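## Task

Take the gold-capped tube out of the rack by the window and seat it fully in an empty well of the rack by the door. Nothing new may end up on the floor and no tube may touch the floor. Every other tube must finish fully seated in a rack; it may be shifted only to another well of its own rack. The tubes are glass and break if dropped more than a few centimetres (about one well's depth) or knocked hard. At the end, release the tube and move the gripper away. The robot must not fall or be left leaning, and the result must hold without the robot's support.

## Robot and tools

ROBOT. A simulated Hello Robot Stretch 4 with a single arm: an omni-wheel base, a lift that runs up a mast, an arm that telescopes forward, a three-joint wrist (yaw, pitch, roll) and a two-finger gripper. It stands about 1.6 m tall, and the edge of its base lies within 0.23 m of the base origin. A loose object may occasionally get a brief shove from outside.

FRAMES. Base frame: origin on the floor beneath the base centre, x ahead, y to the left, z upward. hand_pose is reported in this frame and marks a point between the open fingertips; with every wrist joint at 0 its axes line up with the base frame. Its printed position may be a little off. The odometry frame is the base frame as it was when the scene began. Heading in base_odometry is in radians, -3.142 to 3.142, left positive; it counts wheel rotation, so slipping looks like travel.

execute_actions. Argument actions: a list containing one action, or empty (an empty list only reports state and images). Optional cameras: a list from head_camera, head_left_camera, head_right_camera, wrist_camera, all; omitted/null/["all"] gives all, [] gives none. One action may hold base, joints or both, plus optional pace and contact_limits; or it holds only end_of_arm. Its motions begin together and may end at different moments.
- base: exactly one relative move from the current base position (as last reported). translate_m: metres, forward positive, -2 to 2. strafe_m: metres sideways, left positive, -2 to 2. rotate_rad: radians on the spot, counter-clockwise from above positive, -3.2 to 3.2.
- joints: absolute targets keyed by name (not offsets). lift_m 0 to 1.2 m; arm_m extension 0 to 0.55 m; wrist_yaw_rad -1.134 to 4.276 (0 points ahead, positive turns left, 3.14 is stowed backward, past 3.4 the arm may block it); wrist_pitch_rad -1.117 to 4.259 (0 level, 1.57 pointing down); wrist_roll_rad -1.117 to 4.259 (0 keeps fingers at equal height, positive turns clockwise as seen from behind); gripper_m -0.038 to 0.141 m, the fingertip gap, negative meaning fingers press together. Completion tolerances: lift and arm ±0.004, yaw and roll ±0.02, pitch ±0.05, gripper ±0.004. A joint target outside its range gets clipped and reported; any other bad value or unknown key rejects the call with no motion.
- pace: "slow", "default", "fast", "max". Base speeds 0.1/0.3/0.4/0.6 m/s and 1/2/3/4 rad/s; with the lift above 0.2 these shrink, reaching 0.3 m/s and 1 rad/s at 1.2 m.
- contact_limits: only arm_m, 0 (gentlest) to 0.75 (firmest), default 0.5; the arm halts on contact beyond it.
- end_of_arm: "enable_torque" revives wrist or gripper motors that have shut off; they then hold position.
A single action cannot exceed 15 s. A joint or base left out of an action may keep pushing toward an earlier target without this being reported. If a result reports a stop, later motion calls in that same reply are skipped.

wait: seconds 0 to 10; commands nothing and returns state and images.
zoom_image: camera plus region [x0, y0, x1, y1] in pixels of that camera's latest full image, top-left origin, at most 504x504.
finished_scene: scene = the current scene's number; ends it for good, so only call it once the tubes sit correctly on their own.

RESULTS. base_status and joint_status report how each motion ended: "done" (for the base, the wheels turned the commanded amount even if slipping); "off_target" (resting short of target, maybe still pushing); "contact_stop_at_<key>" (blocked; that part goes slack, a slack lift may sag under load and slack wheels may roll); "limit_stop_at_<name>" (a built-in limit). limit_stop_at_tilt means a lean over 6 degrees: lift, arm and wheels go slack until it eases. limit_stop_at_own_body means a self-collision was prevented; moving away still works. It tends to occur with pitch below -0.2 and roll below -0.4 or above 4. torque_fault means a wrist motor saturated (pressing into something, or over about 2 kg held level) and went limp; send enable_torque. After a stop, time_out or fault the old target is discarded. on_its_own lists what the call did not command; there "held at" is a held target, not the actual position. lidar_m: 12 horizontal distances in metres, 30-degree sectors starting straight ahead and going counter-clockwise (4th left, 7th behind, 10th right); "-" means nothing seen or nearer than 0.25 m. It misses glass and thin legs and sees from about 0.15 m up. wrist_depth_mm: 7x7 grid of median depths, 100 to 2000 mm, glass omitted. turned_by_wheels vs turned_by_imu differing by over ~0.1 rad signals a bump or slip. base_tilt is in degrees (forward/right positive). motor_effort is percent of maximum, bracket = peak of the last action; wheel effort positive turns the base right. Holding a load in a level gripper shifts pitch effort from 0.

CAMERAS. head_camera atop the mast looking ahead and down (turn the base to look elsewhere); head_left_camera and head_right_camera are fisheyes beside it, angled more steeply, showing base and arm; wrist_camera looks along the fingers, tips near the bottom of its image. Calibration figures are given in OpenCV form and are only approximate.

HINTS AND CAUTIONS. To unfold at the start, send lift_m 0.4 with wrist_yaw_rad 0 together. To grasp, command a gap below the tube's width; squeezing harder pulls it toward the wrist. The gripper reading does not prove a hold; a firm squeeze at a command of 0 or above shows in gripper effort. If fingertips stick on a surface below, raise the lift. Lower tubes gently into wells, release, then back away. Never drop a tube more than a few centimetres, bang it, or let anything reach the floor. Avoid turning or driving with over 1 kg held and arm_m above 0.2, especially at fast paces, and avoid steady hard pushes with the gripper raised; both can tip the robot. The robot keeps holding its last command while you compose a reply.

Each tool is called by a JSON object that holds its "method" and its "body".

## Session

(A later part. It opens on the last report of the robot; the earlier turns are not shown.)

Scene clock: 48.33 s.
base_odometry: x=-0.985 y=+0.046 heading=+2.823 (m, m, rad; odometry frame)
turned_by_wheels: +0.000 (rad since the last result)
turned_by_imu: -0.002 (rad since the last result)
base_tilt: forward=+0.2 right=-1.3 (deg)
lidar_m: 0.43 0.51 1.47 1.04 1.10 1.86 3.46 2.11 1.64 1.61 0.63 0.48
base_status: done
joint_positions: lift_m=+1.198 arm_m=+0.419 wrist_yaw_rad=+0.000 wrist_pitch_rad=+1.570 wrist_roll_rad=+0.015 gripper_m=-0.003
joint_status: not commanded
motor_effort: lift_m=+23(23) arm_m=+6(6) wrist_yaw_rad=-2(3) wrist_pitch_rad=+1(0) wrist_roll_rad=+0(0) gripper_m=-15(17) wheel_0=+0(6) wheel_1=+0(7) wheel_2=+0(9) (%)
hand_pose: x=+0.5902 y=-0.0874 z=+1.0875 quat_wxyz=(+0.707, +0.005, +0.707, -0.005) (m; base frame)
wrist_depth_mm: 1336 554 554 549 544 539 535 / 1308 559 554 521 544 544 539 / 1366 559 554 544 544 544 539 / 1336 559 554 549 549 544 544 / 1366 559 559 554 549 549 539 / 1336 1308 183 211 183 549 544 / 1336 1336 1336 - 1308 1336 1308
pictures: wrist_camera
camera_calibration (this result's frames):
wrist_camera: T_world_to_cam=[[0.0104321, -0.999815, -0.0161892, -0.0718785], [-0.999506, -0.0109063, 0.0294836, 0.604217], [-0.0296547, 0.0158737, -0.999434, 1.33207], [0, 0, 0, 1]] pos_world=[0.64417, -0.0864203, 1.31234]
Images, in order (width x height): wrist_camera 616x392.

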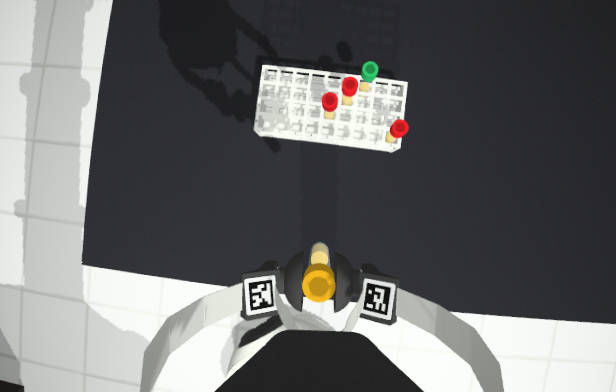

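{"method": "execute_actions", "body": {"actions": [{"base":{"strafe_m":0.062},"joints":{"arm_m":0.53,"lift_m":1.07}}], "cameras": []}}

{"method": "execute_actions", "body": {"actions": [{"base":{"translate_m":0.09},"joints":{"lift_m":1.05},"pace":"slow"}], "cameras": ["wrist_camera"]}}

{"method": "zoom_image", "body": {"camera": "wrist_camera", "region": [260,180,420,320]}}

Scene clock: 50.17 s.
base_odometry: x=-1.005 y=-0.013 heading=+2.823 (m, m, rad; odometry frame)
turned_by_wheels: +0.000 (rad since the last result)
turned_by_imu: -0.001 (rad since the last result)
base_tilt: forward=+0.4 right=-1.2 (deg)
lidar_m: 0.46 0.51 1.39 1.01 1.02 1.83 3.44 2.18 1.69 1.68 0.63 0.47
base_status: done
joint_positions: lift_m=+1.070 arm_m=+0.529 wrist_yaw_rad=+0.000 wrist_pitch_rad=+1.570 wrist_roll_rad=+0.015 gripper_m=-0.003
joint_status: all done
motor_effort: lift_m=+16(22) arm_m=+6(6) wrist_yaw_rad=-2(2) wrist_pitch_rad=-1(0) wrist_roll_rad=+1(1) gripper_m=-17(11) wheel_0=+0(7) wheel_1=-1(10) wheel_2=-1(1) (%)
hand_pose: x=+0.7001 y=-0.0874 z=+0.9601 quat_wxyz=(+0.707, +0.005, +0.707, -0.005) (m; base frame)
wrist_depth_mm: 1205 427 424 421 415 415 413 / 1205 427 424 421 418 413 413 / 1182 430 424 421 418 418 413 / 1205 430 427 415 366 392 413 / 1205 430 427 424 424 418 415 / 1229 433 183 211 184 418 418 / 1229 433 427 - 424 418 421
pictures: none
No camera images: the call's "cameras" was empty. Leave "cameras" out to get every camera's image.

Scene clock: 52.33 s.
base_odometry: x=-1.090 y=+0.015 heading=+2.823 (m, m, rad; odometry frame)
turned_by_wheels: +0.000 (rad since the last result)
turned_by_imu: -0.001 (rad since the last result)
base_tilt: forward=+0.4 right=-1.3 (deg)
lidar_m: 0.37 0.41 1.38 1.04 1.04 1.52 3.55 2.20 1.70 1.11 0.49 0.39
base_status: done
joint_positions: lift_m=+1.050 arm_m=+0.529 wrist_yaw_rad=+0.000 wrist_pitch_rad=+1.570 wrist_roll_rad=+0.015 gripper_m=-0.003
joint_status: all done
motor_effort: lift_m=+16(15) arm_m=+6(6) wrist_yaw_rad=-2(3) wrist_pitch_rad=+0(1) wrist_roll_rad=+1(1) gripper_m=-17(16) wheel_0=+2(6) wheel_1=+1(9) wheel_2=-1(7) (%)
hand_pose: x=+0.7001 y=-0.0874 z=+0.9401 quat_wxyz=(+0.707, +0.005, +0.707, -0.005) (m; base frame)
wrist_depth_mm: 1182 404 402 399 397 394 394 / 1205 407 404 402 402 397 392 / 1182 407 404 399 397 397 394 / 1182 410 407 402 399 397 397 / 1205 407 407 347 370 387 397 / 1205 413 183 211 184 359 397 / 1205 410 413 - 404 345 399
pictures: wrist_camera
camera_calibration (this result's frames):
wrist_camera: T_world_to_cam=[[0.0103879, -0.999815, -0.01619, -0.0753809], [-0.999504, -0.0108632, 0.029554, 0.7184], [-0.0297245, 0.0158749, -0.999432, 1.18803], [0, 0, 0, 1]] pos_world=[0.754141, -0.0864227, 1.1649]
Images, in order (width x height): wrist_camera 616x392.

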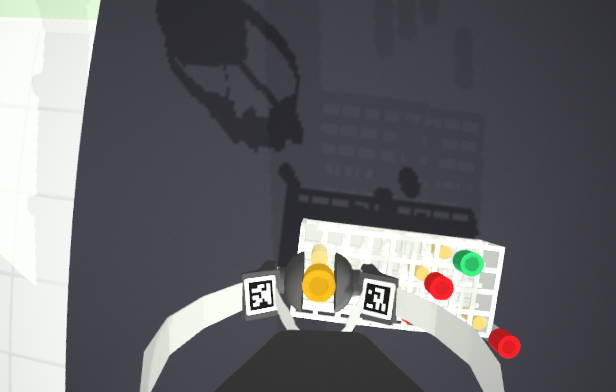

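Region (260, 180, 420, 320) of wrist_camera's 616x392 image, scaled by 3.150; it fills the top 441 rows of this view, and the rest is white.

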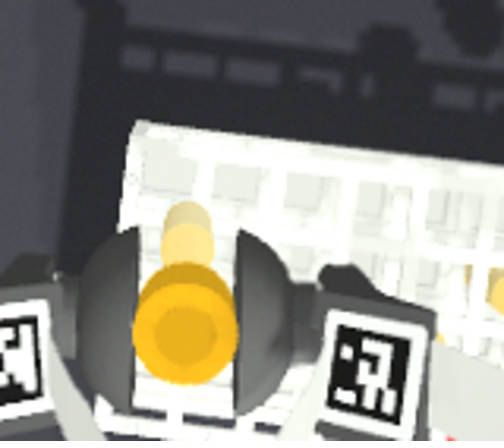

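{"method": "execute_actions", "body": {"actions": [{"base":{"strafe_m":0.004},"joints":{"arm_m":0.542,"lift_m":1.041},"pace":"slow"}], "cameras": ["wrist_camera"]}}

{"method": "zoom_image", "body": {"camera": "wrist_camera", "region": [260,180,420,320]}}

{"method": "execute_actions", "body": {"actions": [{"joints":{"lift_m":1.02},"pace":"slow"}], "cameras": ["wrist_camera"]}}

Scene clock: 53.53 s.
base_odometry: x=-1.091 y=+0.011 heading=+2.823 (m, m, rad; odometry frame)
turned_by_wheels: +0.000 (rad since the last result)
turned_by_imu: +0.000 (rad since the last result)
base_tilt: forward=+0.2 right=-1.4 (deg)
lidar_m: 0.38 0.43 1.38 1.08 1.02 1.53 3.51 2.20 1.72 1.16 0.51 0.38
base_status: done
joint_positions: lift_m=+1.041 arm_m=+0.541 wrist_yaw_rad=+0.000 wrist_pitch_rad=+1.570 wrist_roll_rad=+0.015 gripper_m=-0.003
joint_status: all done
motor_effort: lift_m=+16(17) arm_m=+6(6) wrist_yaw_rad=-3(2) wrist_pitch_rad=+0(1) wrist_roll_rad=+2(1) gripper_m=-15(14) wheel_0=-1(3) wheel_1=+1(1) wheel_2=-1(2) (%)
hand_pose: x=+0.7121 y=-0.0874 z=+0.9311 quat_wxyz=(+0.707, +0.005, +0.707, -0.005) (m; base frame)
wrist_depth_mm: 1182 397 394 394 389 387 384 / 1160 394 394 392 389 384 387 / 1205 397 397 392 389 389 384 / 1182 399 397 394 389 389 387 / 1182 402 397 364 364 389 389 / 1182 402 183 211 183 338 389 / 1205 402 399 - 394 276 389
pictures: wrist_camera
camera_calibration (this result's frames):
wrist_camera: T_world_to_cam=[[0.0103879, -0.999815, -0.01619, -0.0756507], [-0.999504, -0.0108632, 0.029554, 0.730623], [-0.0297245, 0.0158749, -0.999432, 1.1794], [0, 0, 0, 1]] pos_world=[0.766103, -0.0864227, 1.15591]
Images, in order (width x height): wrist_camera 616x392.

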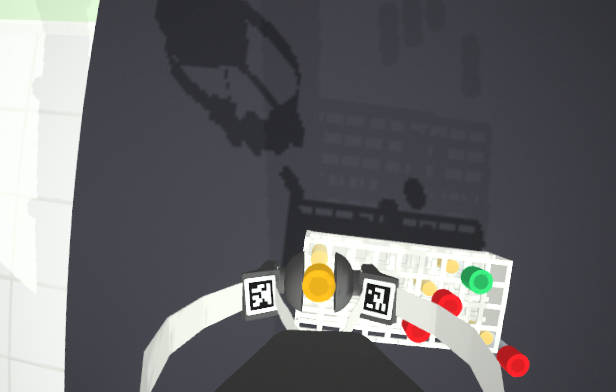

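Region (260, 180, 420, 320) of wrist_camera's 616x392 image, scaled by 3.150; it fills the top 441 rows of this view, and the rest is white.

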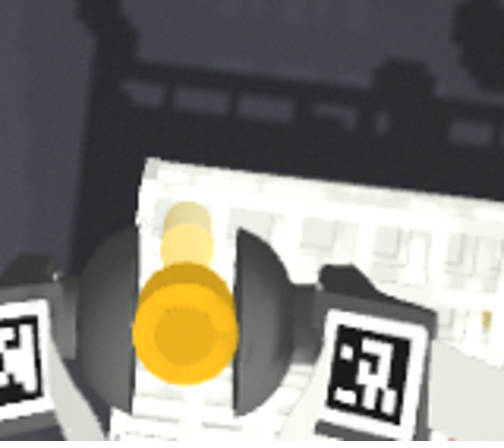

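Scene clock: 54.47 s.
base_odometry: x=-1.091 y=+0.011 heading=+2.823 (m, m, rad; odometry frame)
turned_by_wheels: +0.000 (rad since the last result)
turned_by_imu: +0.000 (rad since the last result)
base_tilt: forward=+0.4 right=-1.3 (deg)
lidar_m: 0.37 0.42 1.40 1.06 1.02 1.52 3.54 2.21 1.74 1.13 0.50 0.39
base_status: not commanded
joint_positions: lift_m=+1.020 arm_m=+0.541 wrist_yaw_rad=+0.000 wrist_pitch_rad=+1.570 wrist_roll_rad=+0.015 gripper_m=-0.003
joint_status: all done
motor_effort: lift_m=+16(16) arm_m=+6(6) wrist_yaw_rad=-2(3) wrist_pitch_rad=-1(4) wrist_roll_rad=+1(0) gripper_m=-16(18) wheel_0=-1(1) wheel_1=+1(1) wheel_2=+0(1) (%)
hand_pose: x=+0.7119 y=-0.0874 z=+0.9101 quat_wxyz=(+0.707, +0.005, +0.707, -0.005) (m; base frame)
wrist_depth_mm: 1160 375 370 368 368 366 362 / 1160 377 375 373 370 366 364 / 1160 375 375 373 370 366 364 / 1182 375 375 373 370 368 366 / 1160 379 375 317 357 368 368 / 382 379 183 211 184 314 368 / 382 382 379 - 373 291 368
pictures: wrist_camera
camera_calibration (this result's frames):
wrist_camera: T_world_to_cam=[[0.0103765, -0.999815, -0.0161952, -0.0759762], [-0.999489, -0.0108601, 0.0300654, 0.730623], [-0.0302358, 0.015875, -0.999417, 1.15876], [0, 0, 0, 1]] pos_world=[0.766074, -0.0864228, 1.13489]
Images, in order (width x height): wrist_camera 616x392.

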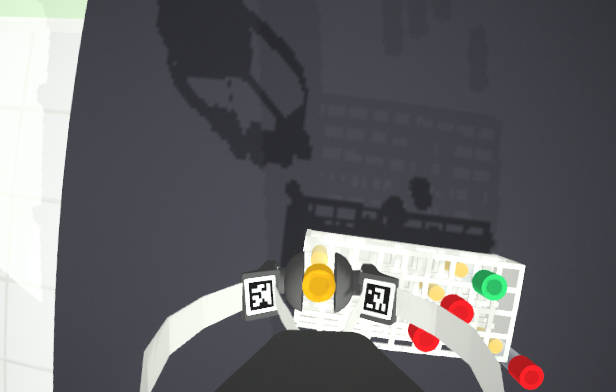

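{"method": "execute_actions", "body": {"actions": [{"joints":{"lift_m":0.987},"pace":"slow"}], "cameras": []}}

{"method": "execute_actions", "body": {"actions": [{"joints":{"gripper_m":0.022}}], "cameras": []}}

{"method": "execute_actions", "body": {"actions": [{"joints":{"lift_m":1.03}}], "cameras": ["wrist_camera"]}}

{"method": "execute_actions", "body": {"actions": [{"joints":{"arm_m":0.1},"base":{"translate_m":-0.3},"pace":"fast"}], "cameras": ["head_left_camera"]}}

{"method": "zoom_image", "body": {"camera": "head_left_camera", "region": [210,270,300,350]}}

Scene clock: 55.80 s.
base_odometry: x=-1.091 y=+0.011 heading=+2.823 (m, m, rad; odometry frame)
turned_by_wheels: +0.000 (rad since the last result)
turned_by_imu: +0.000 (rad since the last result)
base_tilt: forward=+0.4 right=-1.3 (deg)
lidar_m: 0.37 0.41 1.39 1.06 1.03 1.51 3.55 2.21 1.75 1.12 0.50 0.40
base_status: not commanded
joint_positions: lift_m=+0.987 arm_m=+0.541 wrist_yaw_rad=+0.000 wrist_pitch_rad=+1.570 wrist_roll_rad=+0.015 gripper_m=-0.003
joint_status: all done
motor_effort: lift_m=+16(16) arm_m=+6(6) wrist_yaw_rad=-2(3) wrist_pitch_rad=-1(2) wrist_roll_rad=+0(1) gripper_m=-12(15) wheel_0=-1(1) wheel_1=+1(1) wheel_2=-1(0) (%)
hand_pose: x=+0.7119 y=-0.0874 z=+0.8771 quat_wxyz=(+0.707, +0.005, +0.707, -0.005) (m; base frame)
wrist_depth_mm: 1118 342 340 336 338 334 330 / 347 342 338 338 336 334 330 / 345 342 342 338 336 336 332 / 345 343 342 338 338 334 336 / 347 347 342 310 325 334 334 / 349 345 184 211 184 279 334 / 349 347 345 - 283 281 336
pictures: none
No camera images: the call's "cameras" was empty. Leave "cameras" out to get every camera's image.

Scene clock: 56.80 s.
base_odometry: x=-1.091 y=+0.011 heading=+2.823 (m, m, rad; odometry frame)
turned_by_wheels: +0.000 (rad since the last result)
turned_by_imu: +0.000 (rad since the last result)
base_tilt: forward=+0.4 right=-1.4 (deg)
lidar_m: 0.37 0.41 1.36 1.06 1.01 1.53 3.54 2.23 1.71 1.14 0.50 0.39
base_status: not commanded
joint_positions: lift_m=+0.987 arm_m=+0.541 wrist_yaw_rad=+0.000 wrist_pitch_rad=+1.570 wrist_roll_rad=+0.015 gripper_m=+0.022
joint_status: all done
motor_effort: lift_m=+16(16) arm_m=+6(6) wrist_yaw_rad=-3(2) wrist_pitch_rad=-1(2) wrist_roll_rad=-1(2) gripper_m=-4(8) wheel_0=-1(1) wheel_1=+1(1) wheel_2=-1(1) (%)
hand_pose: x=+0.7119 y=-0.0874 z=+0.8771 quat_wxyz=(+0.707, +0.005, +0.707, -0.005) (m; base frame)
wrist_depth_mm: 1118 342 340 338 334 332 330 / 343 342 343 340 336 334 330 / 347 343 342 340 336 332 332 / 345 345 342 340 338 338 334 / 347 345 343 289 325 336 332 / 349 345 342 220 190 281 334 / 349 347 343 - 283 281 336
pictures: none
No camera images: the call's "cameras" was empty. Leave "cameras" out to get every camera's image.

Scene clock: 57.83 s.
base_odometry: x=-1.091 y=+0.011 heading=+2.823 (m, m, rad; odometry frame)
turned_by_wheels: +0.000 (rad since the last result)
turned_by_imu: +0.000 (rad since the last result)
base_tilt: forward=+0.2 right=-1.3 (deg)
lidar_m: 0.38 0.40 1.38 1.07 1.02 1.52 3.55 2.23 1.71 1.13 0.49 0.39
base_status: not commanded
joint_positions: lift_m=+1.030 arm_m=+0.541 wrist_yaw_rad=+0.000 wrist_pitch_rad=+1.570 wrist_roll_rad=+0.015 gripper_m=+0.022
joint_status: all done
motor_effort: lift_m=+25(25) arm_m=+6(6) wrist_yaw_rad=-2(2) wrist_pitch_rad=-2(1) wrist_roll_rad=+1(0) gripper_m=-6(3) wheel_0=-1(1) wheel_1=+0(1) wheel_2=-1(1) (%)
hand_pose: x=+0.7120 y=-0.0874 z=+0.9194 quat_wxyz=(+0.707, +0.005, +0.707, -0.005) (m; base frame)
wrist_depth_mm: 1160 384 382 379 377 375 373 / 1182 384 382 379 377 375 373 / 1182 384 384 382 379 375 373 / 1182 389 387 382 382 377 375 / 1182 389 384 325 366 377 375 / 1182 389 384 327 190 322 377 / 1182 392 389 - 382 322 379
pictures: wrist_camera
camera_calibration (this result's frames):
wrist_camera: T_world_to_cam=[[0.0103777, -0.999815, -0.0161943, -0.0758276], [-0.999492, -0.0108598, 0.0299709, 0.730464], [-0.0301413, 0.015875, -0.99942, 1.16799], [0, 0, 0, 1]] pos_world=[0.766084, -0.0864228, 1.1442]
Images, in order (width x height): wrist_camera 616x392.

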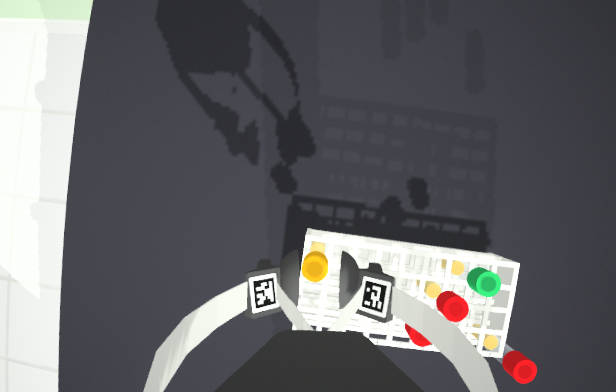

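Scene clock: 60.13 s.
base_odometry: x=-0.806 y=-0.083 heading=+2.823 (m, m, rad; odometry frame)
turned_by_wheels: +0.000 (rad since the last result)
turned_by_imu: +0.000 (rad since the last result)
base_tilt: forward=+0.4 right=-1.1 (deg)
lidar_m: 0.67 0.71 1.44 0.97 1.06 1.63 3.23 2.17 1.69 1.64 0.90 0.70
base_status: done
joint_positions: lift_m=+1.030 arm_m=+0.101 wrist_yaw_rad=+0.000 wrist_pitch_rad=+1.570 wrist_roll_rad=+0.015 gripper_m=+0.022
joint_status: all done
motor_effort: lift_m=+25(25) arm_m=-6(7) wrist_yaw_rad=-1(2) wrist_pitch_rad=-2(2) wrist_roll_rad=+1(1) gripper_m=-4(5) wheel_0=+0(6) wheel_1=+2(5) wheel_2=-2(9) (%)
hand_pose: x=+0.2720 y=-0.0874 z=+0.9194 quat_wxyz=(+0.707, +0.005, +0.707, -0.005) (m; base frame)
wrist_depth_mm: 1160 1160 1160 1138 1138 1118 1118 / 1182 1160 1160 1138 1138 1160 1098 / 1182 1160 1160 1160 1118 1138 1118 / 1160 1160 1138 1138 1160 1138 1138 / 1160 1160 1160 931 1160 1138 1138 / 1205 1205 931 946 190 1138 1138 / 1160 1182 1182 - 1160 1138 1138
pictures: head_left_camera
Images, in order (width x height): head_left_camera 420x672.

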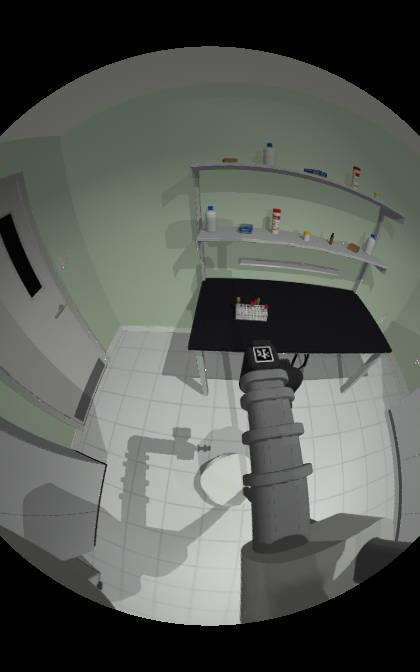

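Region (210, 270, 300, 350) of head_left_camera's 420x672 image, scaled by 5.600, with more detail than that image has.

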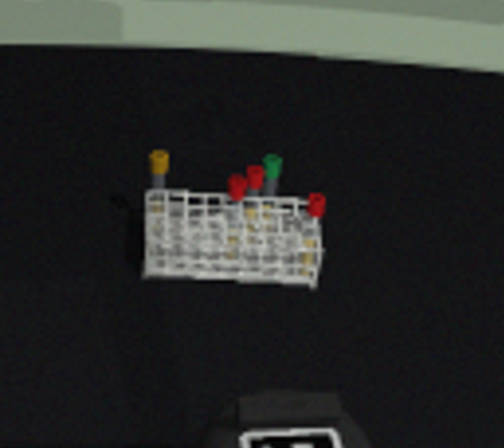

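{"method": "finished_scene", "body": {"scene": 2}}

The scene is finished: the task was done.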